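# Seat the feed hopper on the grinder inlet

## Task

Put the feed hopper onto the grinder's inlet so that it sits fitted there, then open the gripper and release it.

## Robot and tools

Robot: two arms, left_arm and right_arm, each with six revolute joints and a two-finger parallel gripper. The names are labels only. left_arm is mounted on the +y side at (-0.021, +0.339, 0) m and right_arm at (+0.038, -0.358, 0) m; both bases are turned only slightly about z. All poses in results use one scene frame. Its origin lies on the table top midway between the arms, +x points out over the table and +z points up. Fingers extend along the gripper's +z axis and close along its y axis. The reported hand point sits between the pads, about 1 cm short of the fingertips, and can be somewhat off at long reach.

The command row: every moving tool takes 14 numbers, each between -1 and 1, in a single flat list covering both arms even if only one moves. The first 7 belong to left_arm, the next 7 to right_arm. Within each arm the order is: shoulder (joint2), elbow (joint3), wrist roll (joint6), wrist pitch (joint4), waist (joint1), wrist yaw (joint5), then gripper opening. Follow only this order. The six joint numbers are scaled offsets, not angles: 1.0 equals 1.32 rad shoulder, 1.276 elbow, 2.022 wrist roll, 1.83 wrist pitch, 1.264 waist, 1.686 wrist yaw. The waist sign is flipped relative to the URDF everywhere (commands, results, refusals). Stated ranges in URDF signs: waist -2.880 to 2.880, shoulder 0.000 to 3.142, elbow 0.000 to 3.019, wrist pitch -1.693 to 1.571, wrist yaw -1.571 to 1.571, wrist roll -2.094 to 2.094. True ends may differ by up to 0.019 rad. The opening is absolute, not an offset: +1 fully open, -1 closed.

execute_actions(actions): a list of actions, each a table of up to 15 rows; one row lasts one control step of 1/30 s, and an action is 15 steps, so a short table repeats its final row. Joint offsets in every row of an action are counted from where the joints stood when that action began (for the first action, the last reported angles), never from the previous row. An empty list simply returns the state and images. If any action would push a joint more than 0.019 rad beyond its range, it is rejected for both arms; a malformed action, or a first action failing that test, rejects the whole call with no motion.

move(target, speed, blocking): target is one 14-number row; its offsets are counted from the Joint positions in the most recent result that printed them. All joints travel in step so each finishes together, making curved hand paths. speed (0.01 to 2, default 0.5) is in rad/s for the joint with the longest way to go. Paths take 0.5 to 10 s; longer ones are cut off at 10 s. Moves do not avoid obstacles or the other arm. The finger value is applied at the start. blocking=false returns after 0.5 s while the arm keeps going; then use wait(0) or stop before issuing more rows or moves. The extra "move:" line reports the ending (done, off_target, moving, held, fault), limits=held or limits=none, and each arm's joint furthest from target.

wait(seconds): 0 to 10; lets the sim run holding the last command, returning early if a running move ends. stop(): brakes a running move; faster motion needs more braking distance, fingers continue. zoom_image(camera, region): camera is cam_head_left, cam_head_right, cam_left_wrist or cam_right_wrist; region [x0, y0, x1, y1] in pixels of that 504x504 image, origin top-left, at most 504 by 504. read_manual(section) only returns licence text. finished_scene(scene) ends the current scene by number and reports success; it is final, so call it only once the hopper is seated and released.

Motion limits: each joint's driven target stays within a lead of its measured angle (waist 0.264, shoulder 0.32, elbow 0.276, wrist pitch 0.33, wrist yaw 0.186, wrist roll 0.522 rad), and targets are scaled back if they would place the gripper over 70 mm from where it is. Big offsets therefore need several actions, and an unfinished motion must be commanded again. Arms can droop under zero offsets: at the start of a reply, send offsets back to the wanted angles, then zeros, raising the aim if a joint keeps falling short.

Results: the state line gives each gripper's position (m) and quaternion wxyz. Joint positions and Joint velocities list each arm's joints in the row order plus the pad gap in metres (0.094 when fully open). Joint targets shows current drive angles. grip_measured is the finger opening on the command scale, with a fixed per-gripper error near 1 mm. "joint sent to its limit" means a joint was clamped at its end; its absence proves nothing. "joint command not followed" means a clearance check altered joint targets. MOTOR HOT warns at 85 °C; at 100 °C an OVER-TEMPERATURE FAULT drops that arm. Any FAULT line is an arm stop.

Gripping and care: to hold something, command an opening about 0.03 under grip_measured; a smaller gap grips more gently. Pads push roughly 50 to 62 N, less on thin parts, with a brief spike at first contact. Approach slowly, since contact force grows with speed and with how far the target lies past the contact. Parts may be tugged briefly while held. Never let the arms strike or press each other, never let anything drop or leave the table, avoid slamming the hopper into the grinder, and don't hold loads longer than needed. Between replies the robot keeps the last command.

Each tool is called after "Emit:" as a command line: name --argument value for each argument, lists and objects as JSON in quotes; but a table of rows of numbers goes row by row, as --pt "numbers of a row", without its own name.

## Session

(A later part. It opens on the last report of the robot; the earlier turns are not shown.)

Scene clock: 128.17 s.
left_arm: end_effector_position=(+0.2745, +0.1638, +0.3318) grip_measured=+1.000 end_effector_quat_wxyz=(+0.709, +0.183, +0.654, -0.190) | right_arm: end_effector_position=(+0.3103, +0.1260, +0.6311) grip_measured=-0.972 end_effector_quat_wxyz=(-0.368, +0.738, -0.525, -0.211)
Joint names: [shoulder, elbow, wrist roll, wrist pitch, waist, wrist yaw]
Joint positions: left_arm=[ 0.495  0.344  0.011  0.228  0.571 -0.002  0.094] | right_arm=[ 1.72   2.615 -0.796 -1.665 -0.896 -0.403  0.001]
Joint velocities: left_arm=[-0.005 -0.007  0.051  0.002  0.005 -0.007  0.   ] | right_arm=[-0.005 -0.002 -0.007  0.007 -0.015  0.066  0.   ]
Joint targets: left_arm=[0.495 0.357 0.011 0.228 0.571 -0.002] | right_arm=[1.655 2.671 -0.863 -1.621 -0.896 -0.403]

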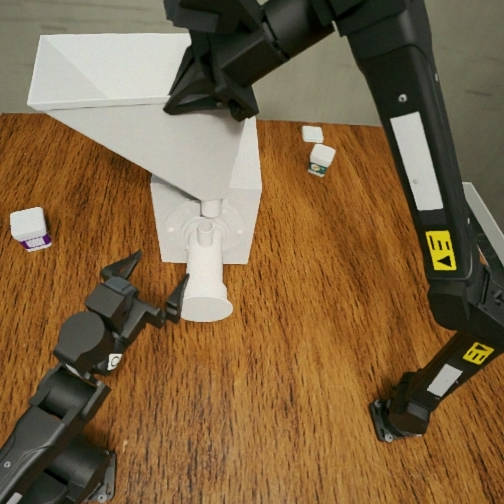

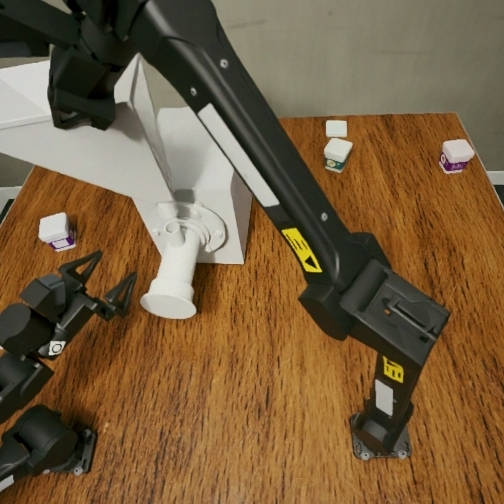

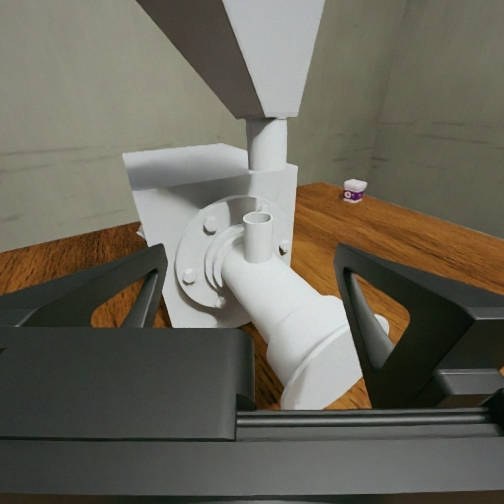

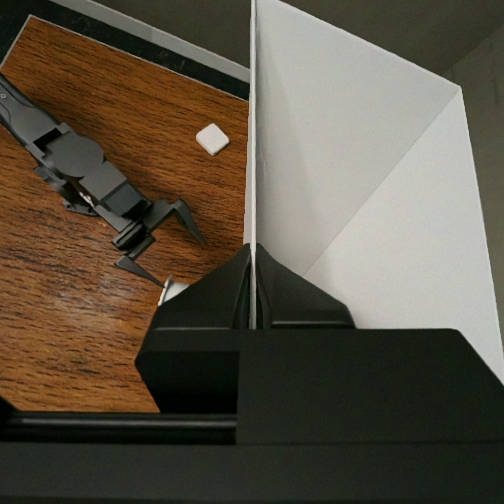

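Emit:
execute_actions --actions '[[[0,0.01,0,0,0,0,1,-0.06,-0.01,-0.034,0.065,0,0,-1]],[[0,0.01,0,0,0,0,1,-0.06,0,-0.034,0.05,0,0,-1]],[[0,0.01,0,0,0,0,1,-0.05,0.045,-0.034,0.025,0,0,-1]]]'

Emit:
zoom_image --camera "cam_head_left" --region '[150,170,260,280]'

Scene clock: 135.90 s.
left_arm: end_effector_position=(+0.2745, +0.1638, +0.3318) grip_measured=+1.000 end_effector_quat_wxyz=(+0.709, +0.183, +0.654, -0.190) | right_arm: end_effector_position=(+0.3186, +0.1368, +0.5908) grip_measured=-0.972 end_effector_quat_wxyz=(-0.331, +0.745, -0.540, -0.210)
Joint names: [shoulder, elbow, wrist roll, wrist pitch, waist, wrist yaw]
Joint positions: left_arm=[ 0.495  0.344  0.011  0.228  0.571 -0.002  0.094] | right_arm=[ 1.707  2.488 -0.798 -1.634 -0.896 -0.401  0.001]
Joint velocities: left_arm=[-0.005 -0.012  0.007  0.002  0.024 -0.051  0.   ] | right_arm=[-0.005 -0.012  0.022 -0.012 -0.005 -0.051  0.   ]
Joint targets: left_arm=[0.495 0.357 0.011 0.228 0.571 -0.002] | right_arm=[1.641 2.545 -0.866 -1.588 -0.896 -0.402]

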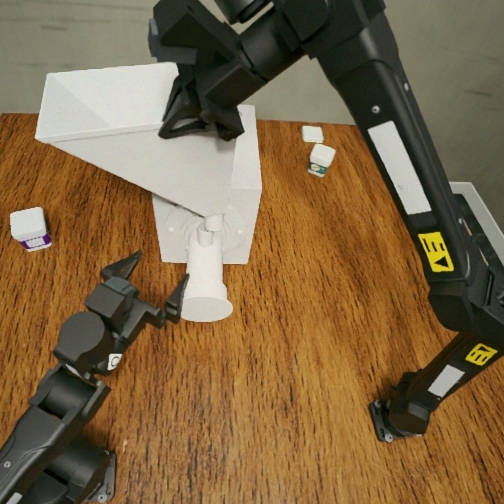

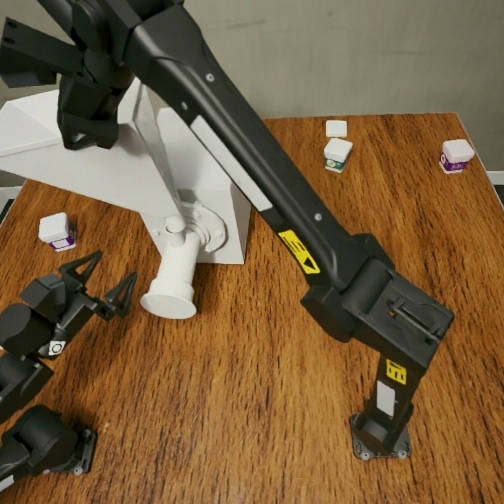

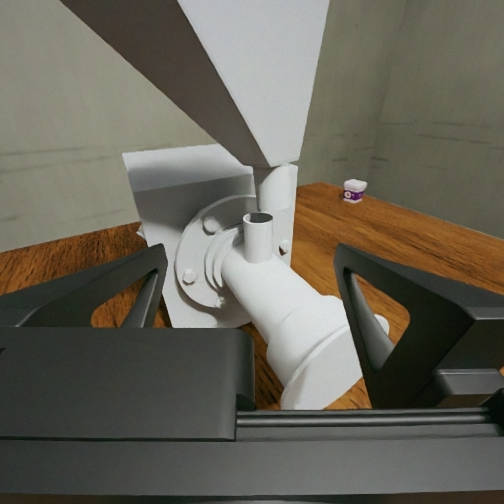

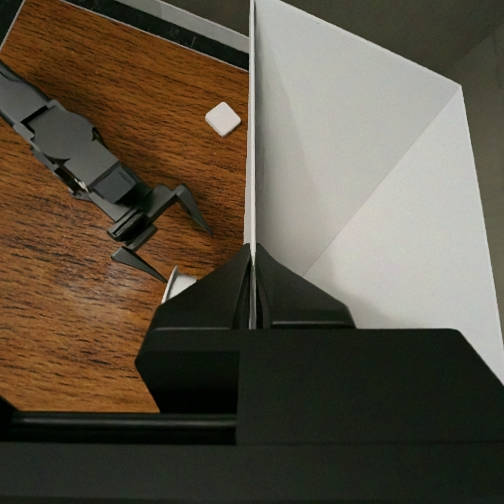

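Region (150, 170, 260, 280) of cam_head_left's 504x504 image, scaled by 4.582, with more detail than that image has.

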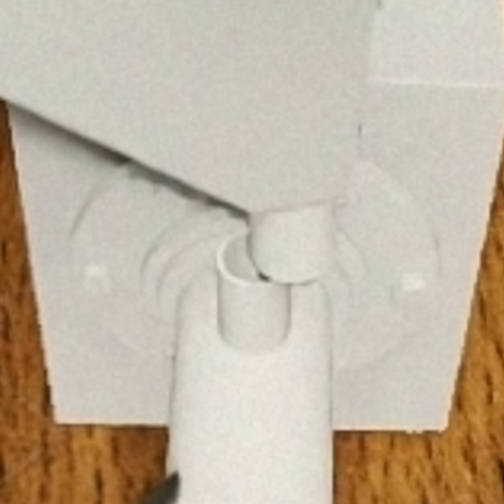

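Emit:
execute_actions --actions '[[[0,0.01,0,0,0,0,1,-0.05,0.03,-0.034,0.085,0,0,-1]],[[0,0.01,0,0,0,0,1,-0.085,0.0,-0.034,0.07,0,0,-1]],[[0,0.01,0,0,0,0,1,-0.05,0.04,-0.034,0.035,0,0,-1]]]'

Emit:
zoom_image --camera "cam_head_left" --region '[150,170,260,280]'

Emit:
zoom_image --camera "cam_left_wrist" --region '[190,140,330,280]'

Scene clock: 145.93 s.
left_arm: end_effector_position=(+0.2745, +0.1638, +0.3318) grip_measured=+1.000 end_effector_quat_wxyz=(+0.709, +0.183, +0.654, -0.190) | right_arm: end_effector_position=(+0.3291, +0.1515, +0.5765) grip_measured=-0.972 end_effector_quat_wxyz=(-0.341, +0.743, -0.536, -0.210)
Joint names: [shoulder, elbow, wrist roll, wrist pitch, waist, wrist yaw]
Joint positions: left_arm=[ 0.495  0.344  0.011  0.228  0.571 -0.002  0.094] | right_arm=[ 1.698  2.413 -0.797 -1.545 -0.897 -0.401  0.001]
Joint velocities: left_arm=[-0.015 -0.002 -0.007  0.017  0.024  0.037  0.   ] | right_arm=[-0.005  0.002 -0.007 -0.017  0.005 -0.022 -0.   ]
Joint targets: left_arm=[0.495 0.357 0.011 0.228 0.571 -0.002] | right_arm=[1.632 2.464 -0.865 -1.481 -0.897 -0.401]

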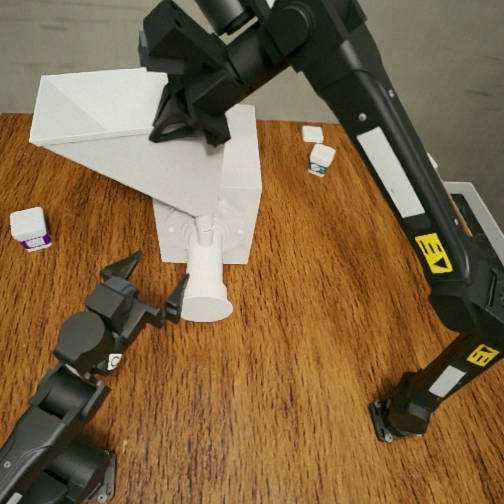

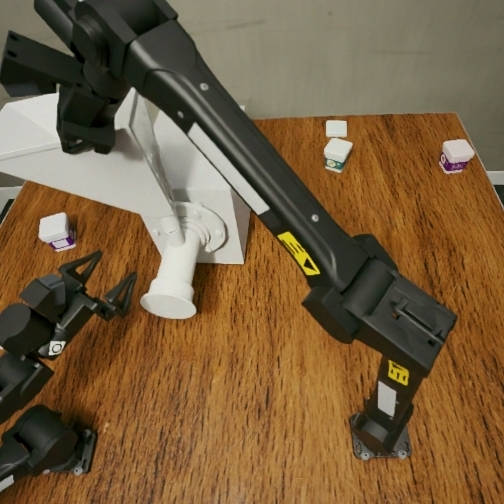

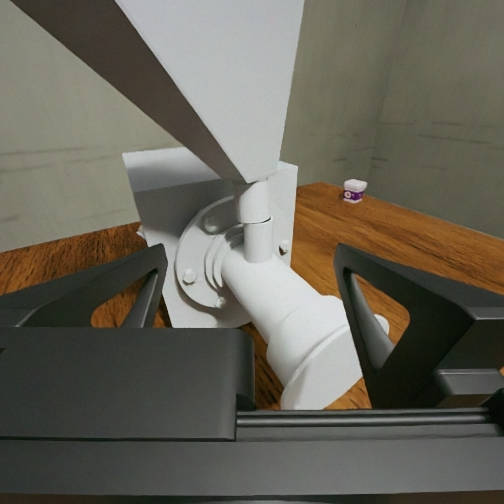

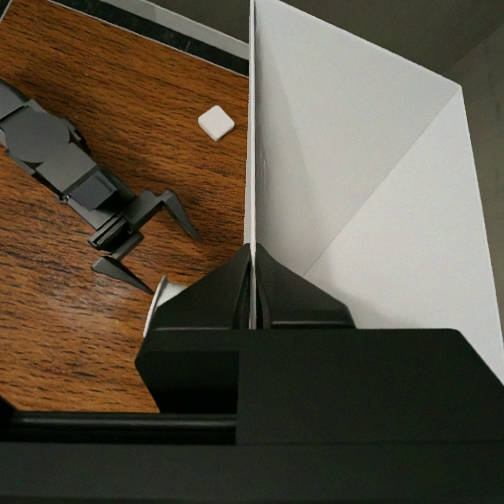

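Region (150, 170, 260, 280) of cam_head_left's 504x504 image, scaled by 4.582, with more detail than that image has.

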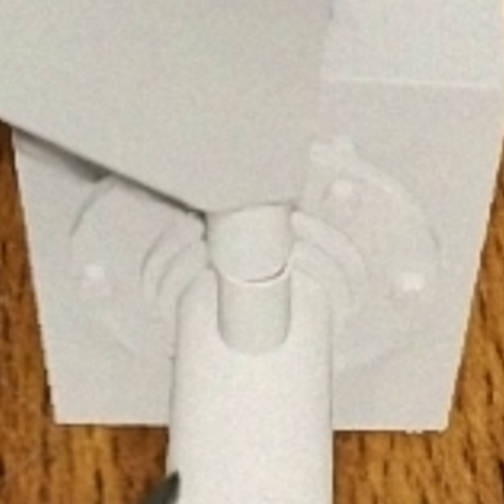

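Region (190, 140, 330, 280) of cam_left_wrist's 504x504 image, scaled by 3.600, with more detail than that image has.

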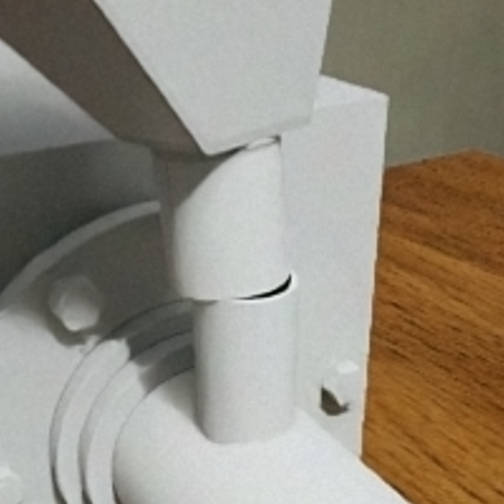

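Needs about 5 mm back; retract via shoulder.

Emit:
execute_actions --actions '[[[0,0.01,0,0,0,0,1,-0.09,0.01,-0.034,0.04,0,0,-1]],[[0,0.01,0,0,0,0,1,-0.05,0.03,-0.034,0.035,0,0,-1]]]'

Emit:
zoom_image --camera "cam_head_left" --region '[150,170,260,280]'

Emit:
zoom_image --camera "cam_left_wrist" --region '[190,140,330,280]'

Scene clock: 152.97 s.
left_arm: end_effector_position=(+0.2745, +0.1638, +0.3318) grip_measured=+1.000 end_effector_quat_wxyz=(+0.709, +0.183, +0.654, -0.190) | right_arm: end_effector_position=(+0.3248, +0.1478, +0.5756) grip_measured=-0.972 end_effector_quat_wxyz=(-0.340, +0.749, -0.529, -0.210)
Joint names: [shoulder, elbow, wrist roll, wrist pitch, waist, wrist yaw]
Joint positions: left_arm=[ 0.495  0.344  0.011  0.228  0.571 -0.002  0.094] | right_arm=[ 1.681  2.389 -0.814 -1.543 -0.897 -0.408  0.001]
Joint velocities: left_arm=[-0.015 -0.002  0.022 -0.017  0.015  0.007  0.   ] | right_arm=[-0.015 -0.017  0.022 -0.012  0.005  0.007 -0.   ]
Joint targets: left_arm=[0.495 0.357 0.011 0.228 0.571 -0.002] | right_arm=[1.615 2.427 -0.873 -1.479 -0.897 -0.406]

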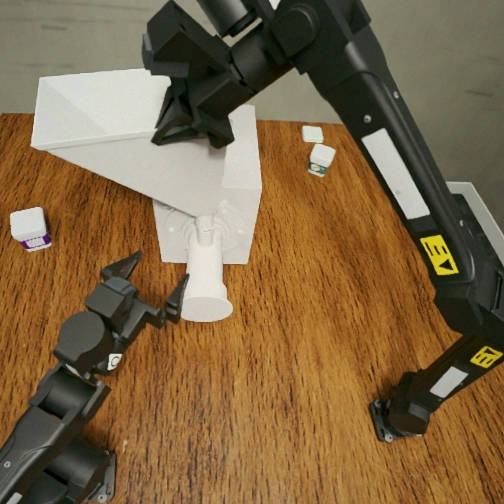

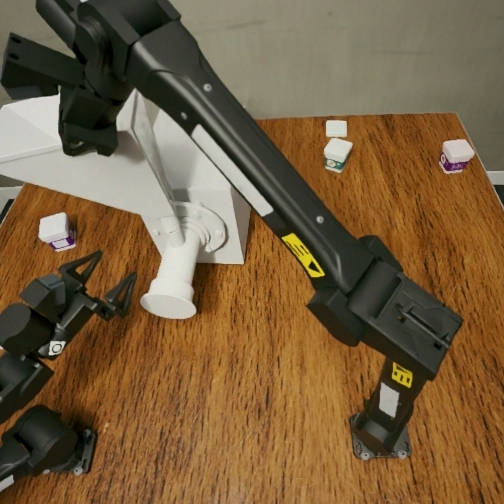

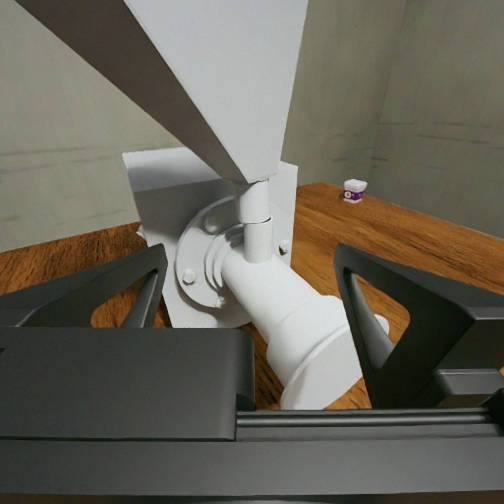

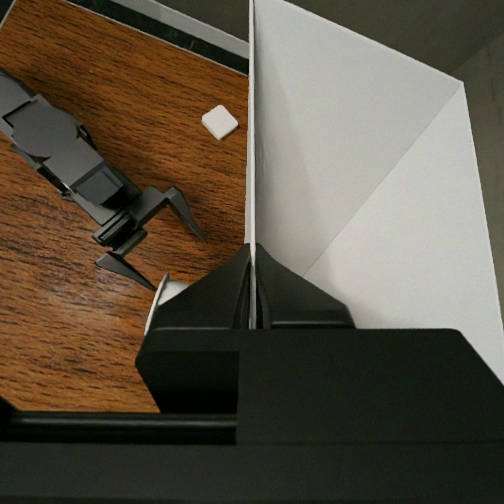

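Region (150, 170, 260, 280) of cam_head_left's 504x504 image, scaled by 4.582, with more detail than that image has.

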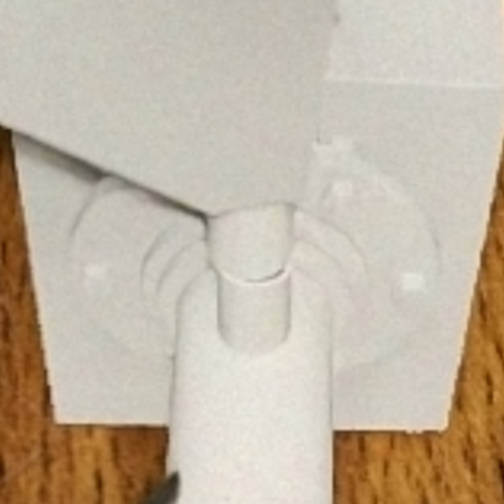

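Region (190, 140, 330, 280) of cam_left_wrist's 504x504 image, scaled by 3.600, with more detail than that image has.

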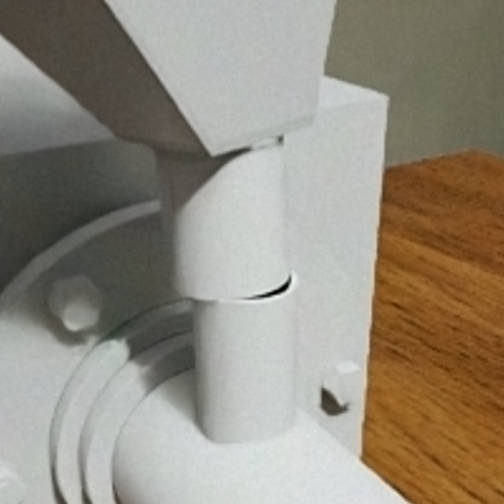

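Straightening usefully. Repeat, relaxing roll to bring the spout toward −x.

Emit:
execute_actions --actions '[[[0,0.01,0,0,0,0,1,-0.09,0.015,-0.015,0.04,0,0,-1]],[[0,0.01,0,0,0,0,1,-0.085,0.015,-0.022,0.04,0,0,-1]],[[0,0.01,0,0,0,0,1,-0.05,0.03,-0.026,0.035,0,0,-1]]]'

Emit:
zoom_image --camera "cam_head_left" --region '[150,170,260,280]'

Emit:
zoom_image --camera "cam_left_wrist" --region '[190,140,330,280]'

Scene clock: 165.37 s.
left_arm: end_effector_position=(+0.2745, +0.1638, +0.3318) grip_measured=+1.000 end_effector_quat_wxyz=(+0.709, +0.183, +0.654, -0.190) | right_arm: end_effector_position=(+0.3208, +0.1439, +0.5755) grip_measured=-0.973 end_effector_quat_wxyz=(-0.341, +0.751, -0.525, -0.212)
Joint names: [shoulder, elbow, wrist roll, wrist pitch, waist, wrist yaw]
Joint positions: left_arm=[ 0.495  0.344  0.011  0.228  0.571 -0.002  0.094] | right_arm=[ 1.658  2.355 -0.821 -1.529 -0.898 -0.413  0.001]
Joint velocities: left_arm=[-0.005  0.007  0.051 -0.017  0.005 -0.037  0.   ] | right_arm=[-0.005  0.002 -0.051  0.002  0.005 -0.037  0.   ]
Joint targets: left_arm=[0.495 0.357 0.011 0.228 0.571 -0.002] | right_arm=[1.592 2.393 -0.867 -1.468 -0.898 -0.413]

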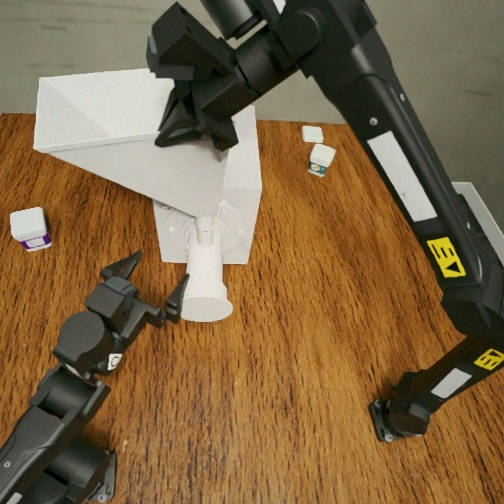

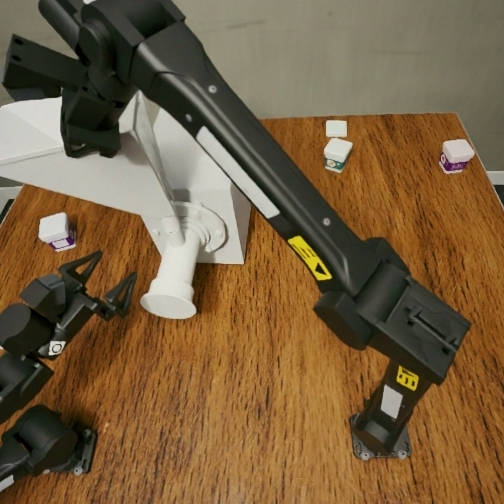

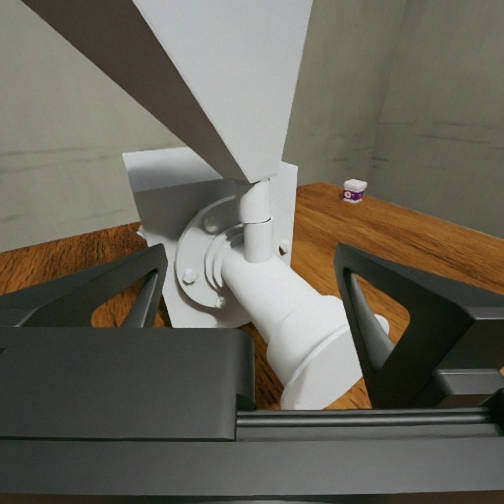

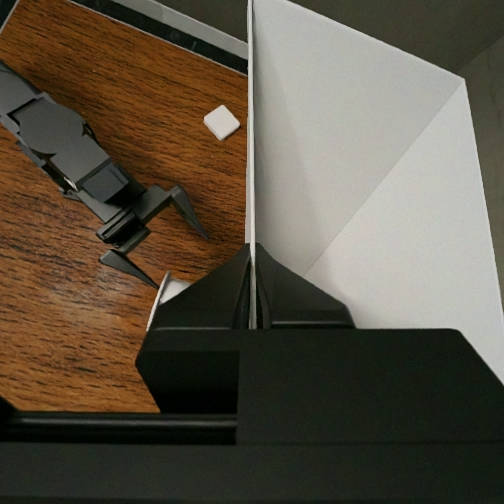

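Region (150, 170, 260, 280) of cam_head_left's 504x504 image, scaled by 4.582, with more detail than that image has.

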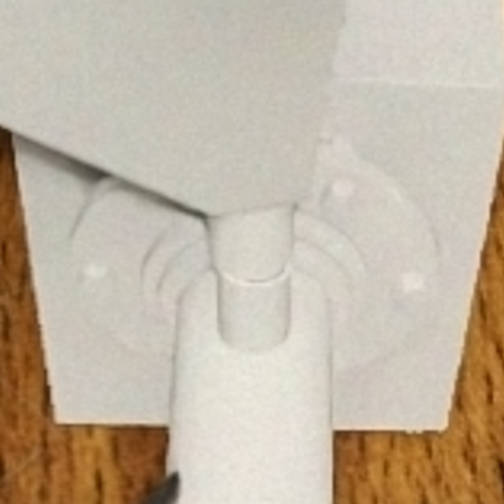

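Region (190, 140, 330, 280) of cam_left_wrist's 504x504 image, scaled by 3.600, with more detail than that image has.

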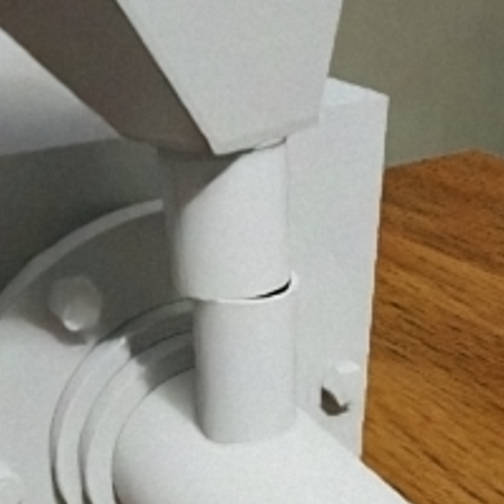

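Emit:
execute_actions --actions '[[[0,0.01,0,0,0,0,1,-0.09,0.03,-0.005,0.02,0,0,-1]],[[0,0.01,0,0,0,0,1,-0.05,0.025,-0.02,0.025,0,0,-1]]]'

Emit:
zoom_image --camera "cam_head_left" --region '[150,170,260,280]'

Emit:
zoom_image --camera "cam_left_wrist" --region '[190,140,330,280]'

Scene clock: 172.77 s.
left_arm: end_effector_position=(+0.2745, +0.1638, +0.3318) grip_measured=+1.000 end_effector_quat_wxyz=(+0.709, +0.183, +0.654, -0.190) | right_arm: end_effector_position=(+0.3203, +0.1434, +0.5752) grip_measured=-0.973 end_effector_quat_wxyz=(-0.340, +0.750, -0.527, -0.212)
Joint names: [shoulder, elbow, wrist roll, wrist pitch, waist, wrist yaw]
Joint positions: left_arm=[ 0.495  0.344  0.011  0.228  0.571 -0.002  0.094] | right_arm=[ 1.657  2.352 -0.817 -1.529 -0.898 -0.413  0.001]
Joint velocities: left_arm=[-0.005 -0.007 -0.081 -0.022  0.015  0.037  0.   ] | right_arm=[ 0.005  0.007  0.037 -0.017  0.005  0.037 -0.   ]
Joint targets: left_arm=[0.495 0.357 0.011 0.228 0.571 -0.002] | right_arm=[1.591 2.384 -0.854 -1.483 -0.898 -0.413]

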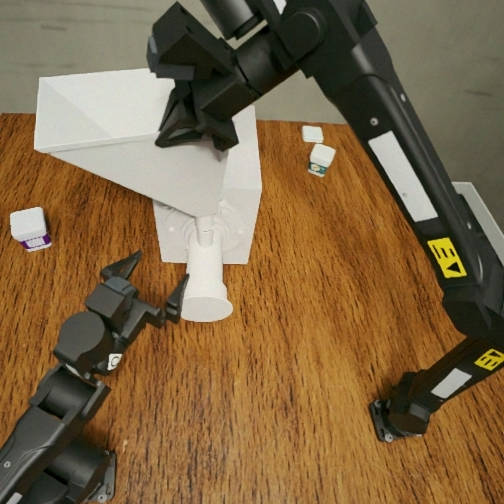

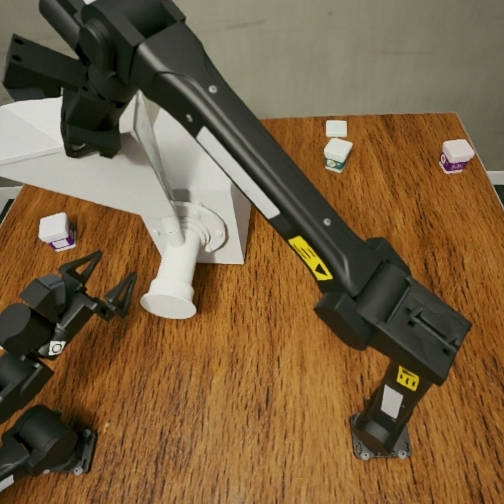

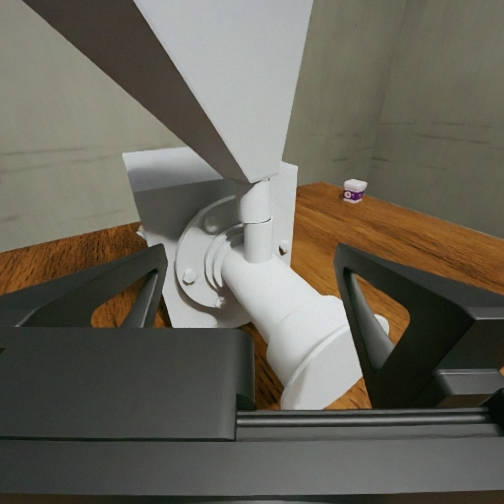

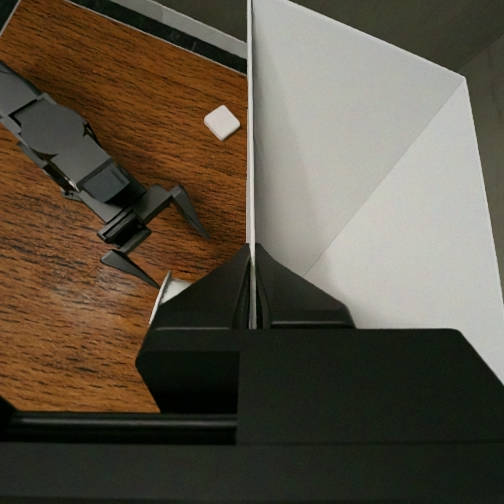

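Region (150, 170, 260, 280) of cam_head_left's 504x504 image, scaled by 4.582, with more detail than that image has.

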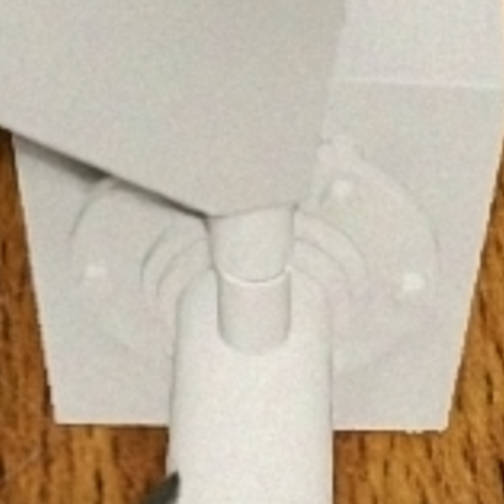

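Region (190, 140, 330, 280) of cam_left_wrist's 504x504 image, scaled by 3.600, with more detail than that image has.

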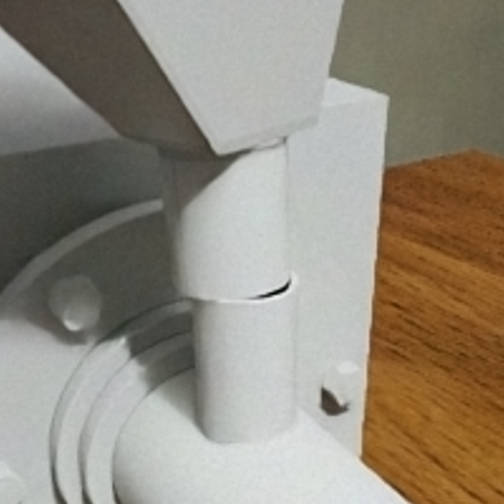

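Emit:
execute_actions --actions '[[[0,0.01,0,0,0,0,1,-0.08,0.01,0.005,0.015,0,0,-1]],[[0,0.01,0,0,0,0,1,-0.08,0.01,0.0,0.015,0,0,-1]],[[0,0.01,0,0,0,0,1,-0.05,0.03,-0.015,0.025,0,0,-1]]]'

Emit:
zoom_image --camera "cam_head_left" --region '[150,170,260,280]'

Emit:
zoom_image --camera "cam_left_wrist" --region '[190,140,330,280]'

Scene clock: 186.63 s.
left_arm: end_effector_position=(+0.2745, +0.1638, +0.3318) grip_measured=+1.000 end_effector_quat_wxyz=(+0.709, +0.183, +0.654, -0.190) | right_arm: end_effector_position=(+0.3146, +0.1333, +0.5757) grip_measured=-0.973 end_effector_quat_wxyz=(-0.339, +0.750, -0.529, -0.209)
Joint names: [shoulder, elbow, wrist roll, wrist pitch, waist, wrist yaw]
Joint positions: left_arm=[ 0.495  0.344  0.011  0.228  0.571 -0.002  0.094] | right_arm=[ 1.623  2.314 -0.817 -1.529 -0.898 -0.405  0.001]
Joint velocities: left_arm=[ 0.015 -0.007 -0.066 -0.002  0.024  0.022  0.   ] | right_arm=[-0.015 -0.007 -0.051  0.007  0.005 -0.022  0.001]
Joint targets: left_arm=[0.495 0.357 0.011 0.228 0.571 -0.002] | right_arm=[1.557 2.352 -0.840 -1.483 -0.898 -0.405]

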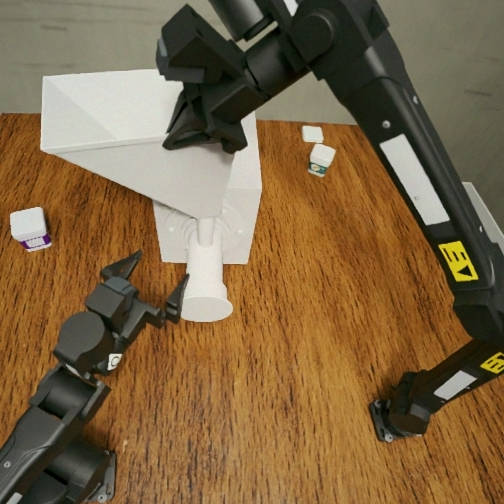

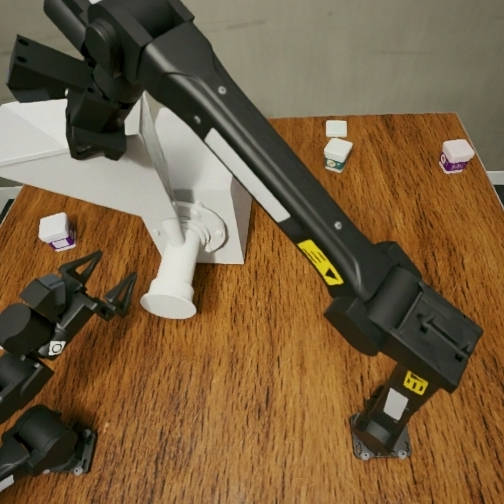

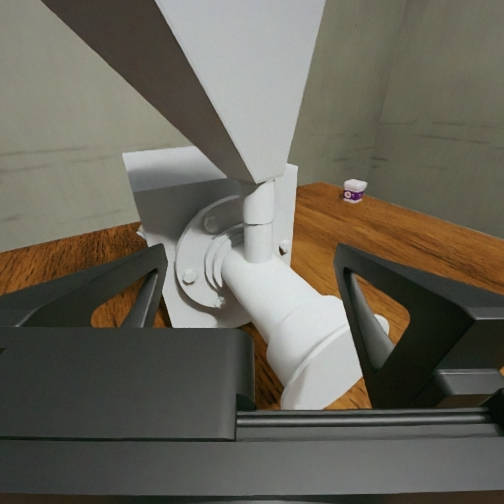

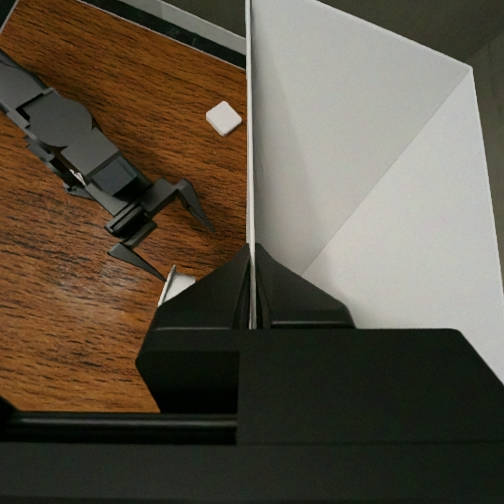

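Region (150, 170, 260, 280) of cam_head_left's 504x504 image, scaled by 4.582, with more detail than that image has.

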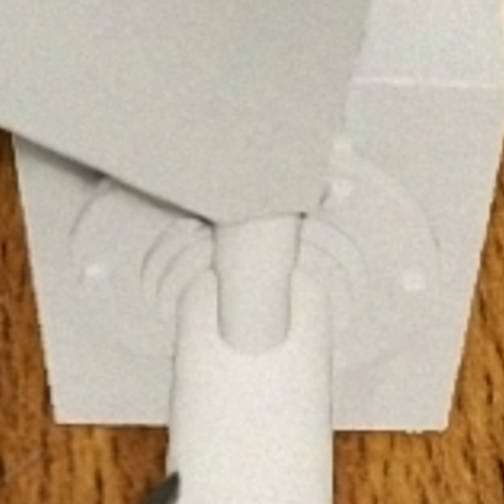

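Region (190, 140, 330, 280) of cam_left_wrist's 504x504 image, scaled by 3.600, with more detail than that image has.

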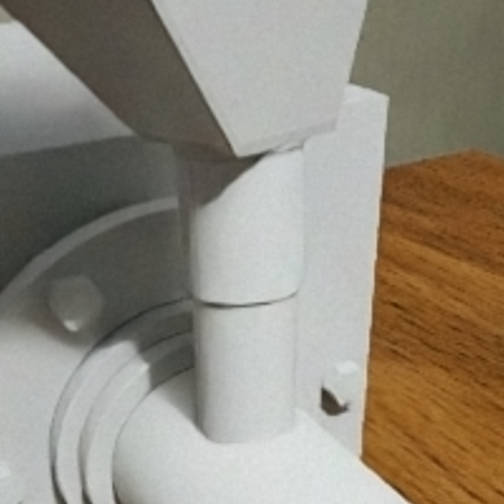

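Emit:
execute_actions --actions '[[[0,0.01,0,0,0,0,1,-0.055,0.035,0.015,0.025,0.005,-0.015,-1]],[[0,0.01,0,0,0,0,1,-0.065,0.0,0.0,0.035,0.005,0,-1]],[[0,0.01,0,0,0,0,1,-0.05,0.03,-0.01,0.025,0,0,-1]]]'

Emit:
zoom_image --camera "cam_left_wrist" --region '[190,140,330,280]'

Scene clock: 194.83 s.
left_arm: end_effector_position=(+0.2745, +0.1638, +0.3318) grip_measured=+1.000 end_effector_quat_wxyz=(+0.709, +0.183, +0.654, -0.190) | right_arm: end_effector_position=(+0.3188, +0.1334, +0.5625) grip_measured=-0.973 end_effector_quat_wxyz=(-0.329, +0.747, -0.539, -0.208)
Joint names: [shoulder, elbow, wrist roll, wrist pitch, waist, wrist yaw]
Joint positions: left_arm=[ 0.495  0.344  0.011  0.228  0.571 -0.002  0.094] | right_arm=[ 1.617  2.272 -0.807 -1.515 -0.892 -0.402  0.001]
Joint velocities: left_arm=[-0.005  0.002  0.022 -0.017  0.005 -0.066  0.   ] | right_arm=[-0.015 -0.017 -0.007 -0.027  0.015 -0.007  0.   ]
Joint targets: left_arm=[0.495 0.357 0.011 0.228 0.571 -0.002] | right_arm=[1.551 2.310 -0.823 -1.469 -0.892 -0.405]

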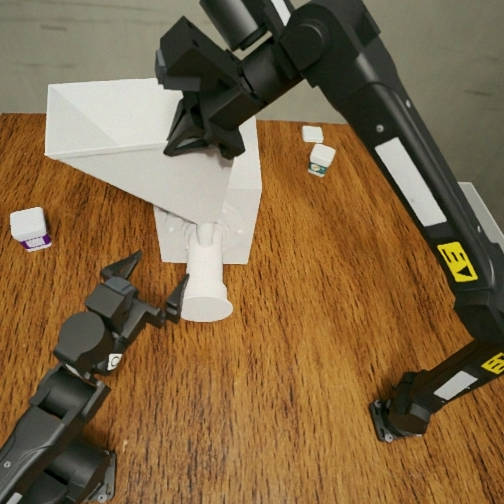

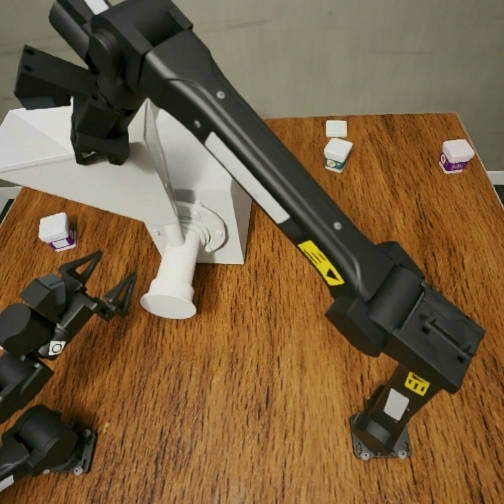

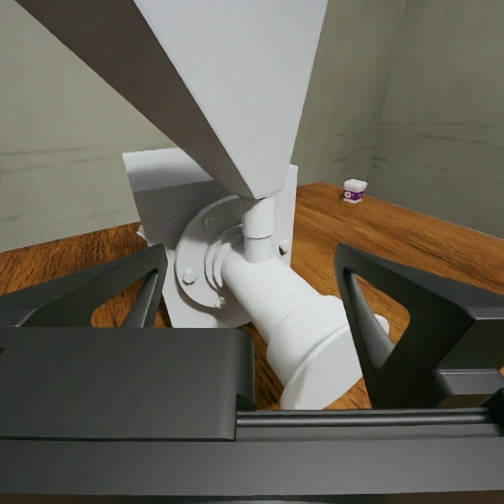

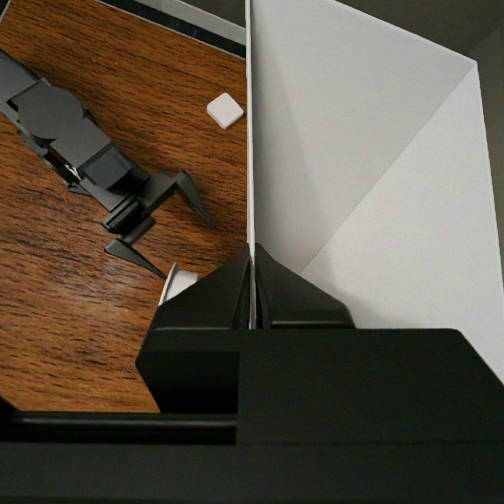

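Region (190, 140, 330, 280) of cam_left_wrist's 504x504 image, scaled by 3.600, with more detail than that image has.

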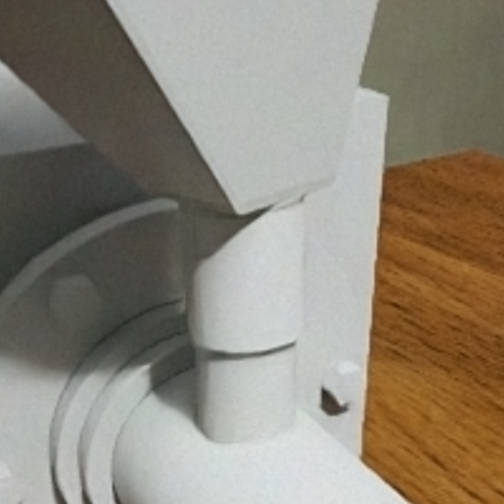

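Engaged.

Emit:
execute_actions --actions '[[[0,0.01,0,0,0,0,1,-0.08,-0.01,-0.01,0.045,0.004,0,-1]],[[0,0.01,0,0,0,0,1,-0.08,-0.01,-0.01,0.045,0.004,0,-1]],[[0,0.01,0,0,0,0,1,-0.075,-0.01,-0.01,0.045,0,0,-1]],[[0,0.01,0,0,0,0,1,-0.06,0,-0.01,0.04,0,0,-1]]]'

Emit:
zoom_image --camera "cam_left_wrist" --region '[190,140,330,280]'

Scene clock: 202.63 s.
left_arm: end_effector_position=(+0.2745, +0.1638, +0.3318) grip_measured=+1.000 end_effector_quat_wxyz=(+0.709, +0.183, +0.654, -0.190) | right_arm: end_effector_position=(+0.3121, +0.1234, +0.5579) grip_measured=-0.974 end_effector_quat_wxyz=(-0.354, +0.743, -0.529, -0.206)
Joint names: [shoulder, elbow, wrist roll, wrist pitch, waist, wrist yaw]
Joint positions: left_arm=[ 0.495  0.344  0.011  0.228  0.571 -0.002  0.094] | right_arm=[ 1.523  2.116 -0.809 -1.398 -0.892 -0.399  0.001]
Joint velocities: left_arm=[-0.015 -0.002  0.007  0.002  0.005 -0.007  0.   ] | right_arm=[ 0.005 -0.007 -0.051 -0.007  0.015  0.007  0.   ]
Joint targets: left_arm=[0.495 0.357 0.011 0.228 0.571 -0.002] | right_arm=[1.458 2.140 -0.829 -1.346 -0.892 -0.397]

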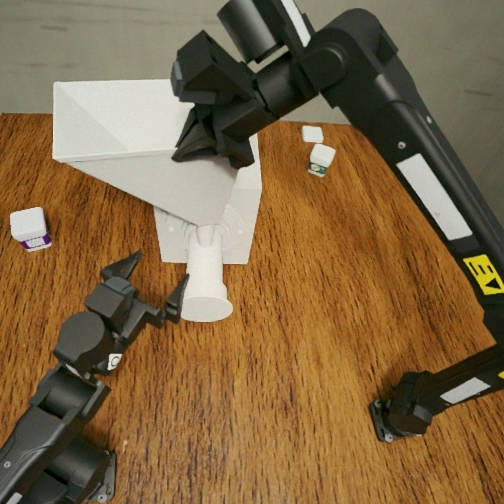

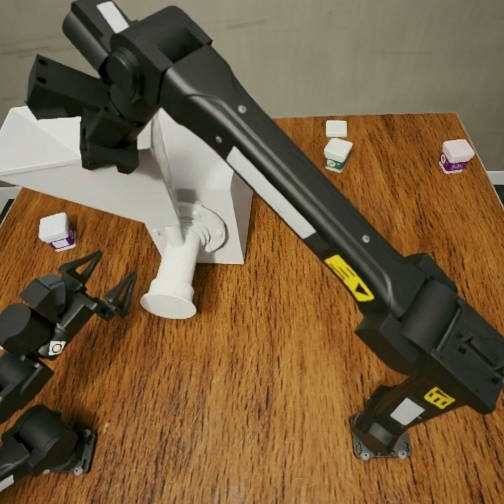

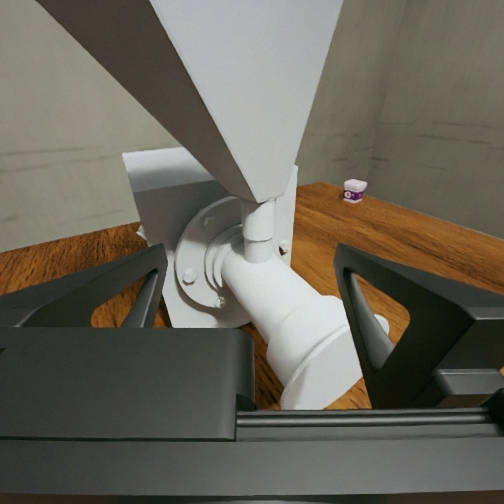

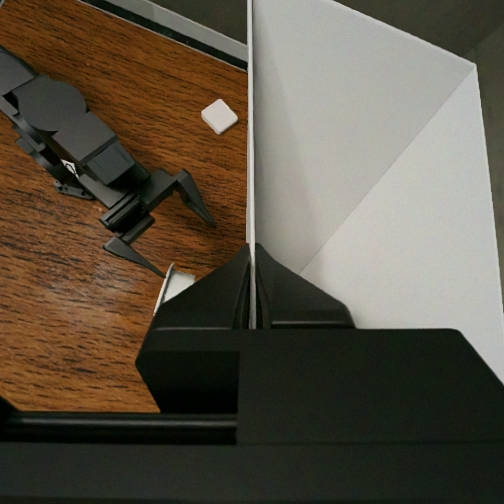

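Region (190, 140, 330, 280) of cam_left_wrist's 504x504 image, scaled by 3.600, with more detail than that image has.

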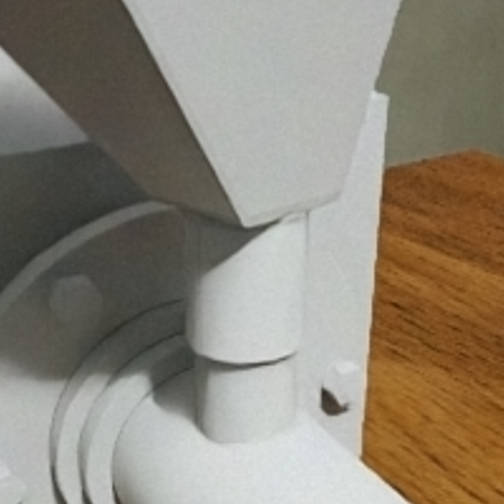

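Likely leaning toward the camera; push the top away.

Emit:
execute_actions --actions '[[[0,0.01,0,0,0,0,1,-0.04,0.01,0.01,0.03,0.02,0,-1]],[[0,0.01,0,0,0,0,1,-0.04,0,0,0.03,0.015,0,-1]],[[0,0.01,0,0,0,0,1,-0.045,0,-0.01,0.035,0.01,0,-1]]]'

Emit:
zoom_image --camera "cam_left_wrist" --region '[190,140,330,280]'

Scene clock: 211.43 s.
left_arm: end_effector_position=(+0.2745, +0.1638, +0.3318) grip_measured=+1.000 end_effector_quat_wxyz=(+0.709, +0.183, +0.654, -0.190) | right_arm: end_effector_position=(+0.3115, +0.1231, +0.5572) grip_measured=-0.974 end_effector_quat_wxyz=(-0.361, +0.739, -0.529, -0.211)
Joint names: [shoulder, elbow, wrist roll, wrist pitch, waist, wrist yaw]
Joint positions: left_arm=[ 0.495  0.344  0.011  0.228  0.571 -0.002  0.094] | right_arm=[ 1.506  2.085 -0.797 -1.366 -0.891 -0.405  0.001]
Joint velocities: left_arm=[-0.015 -0.012 -0.022 -0.002  0.024  0.007  0.   ] | right_arm=[ 0.005  0.002  0.037 -0.007 -0.005 -0.037  0.   ]
Joint targets: left_arm=[0.495 0.357 0.011 0.228 0.571 -0.002] | right_arm=[1.456 2.100 -0.817 -1.317 -0.878 -0.404]

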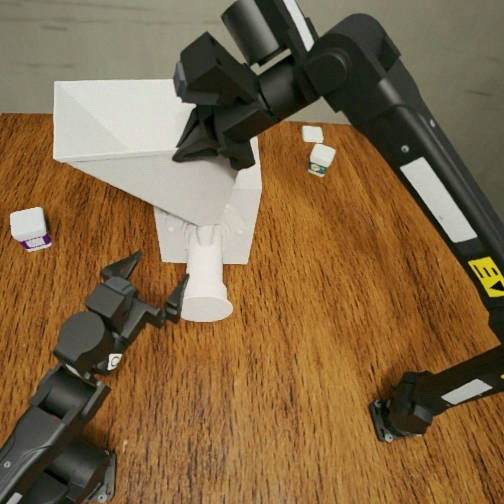

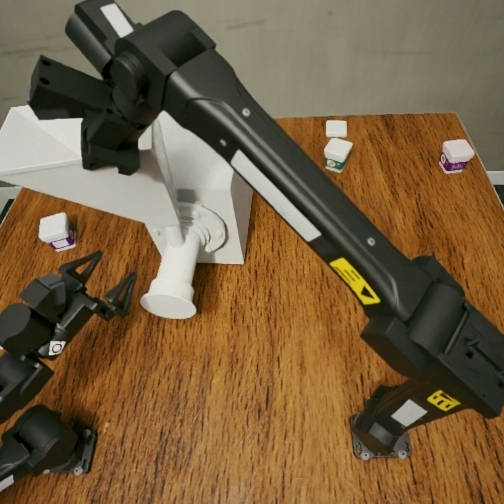

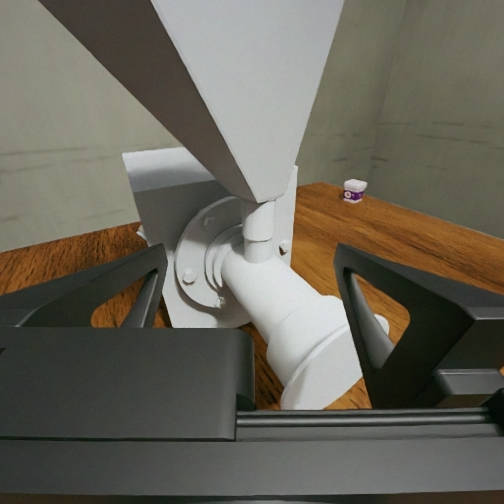

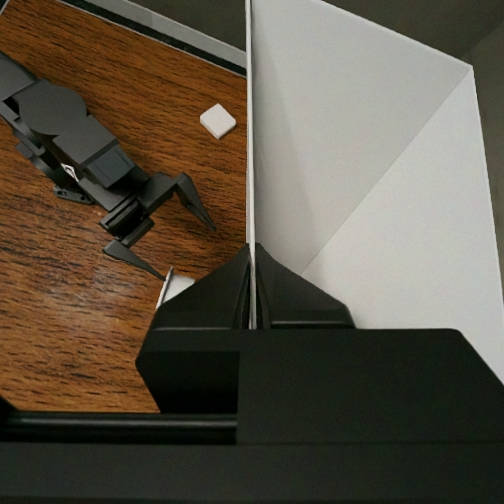

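Region (190, 140, 330, 280) of cam_left_wrist's 504x504 image, scaled by 3.600, with more detail than that image has.

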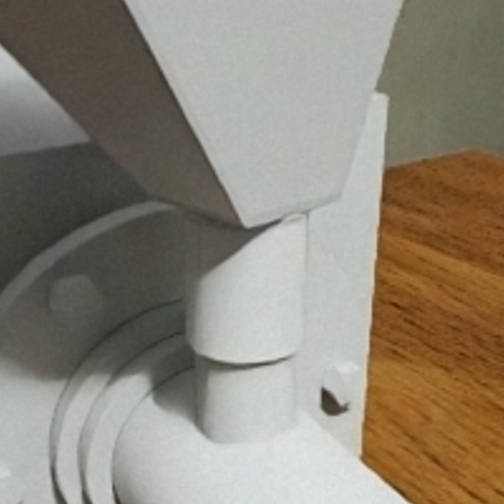

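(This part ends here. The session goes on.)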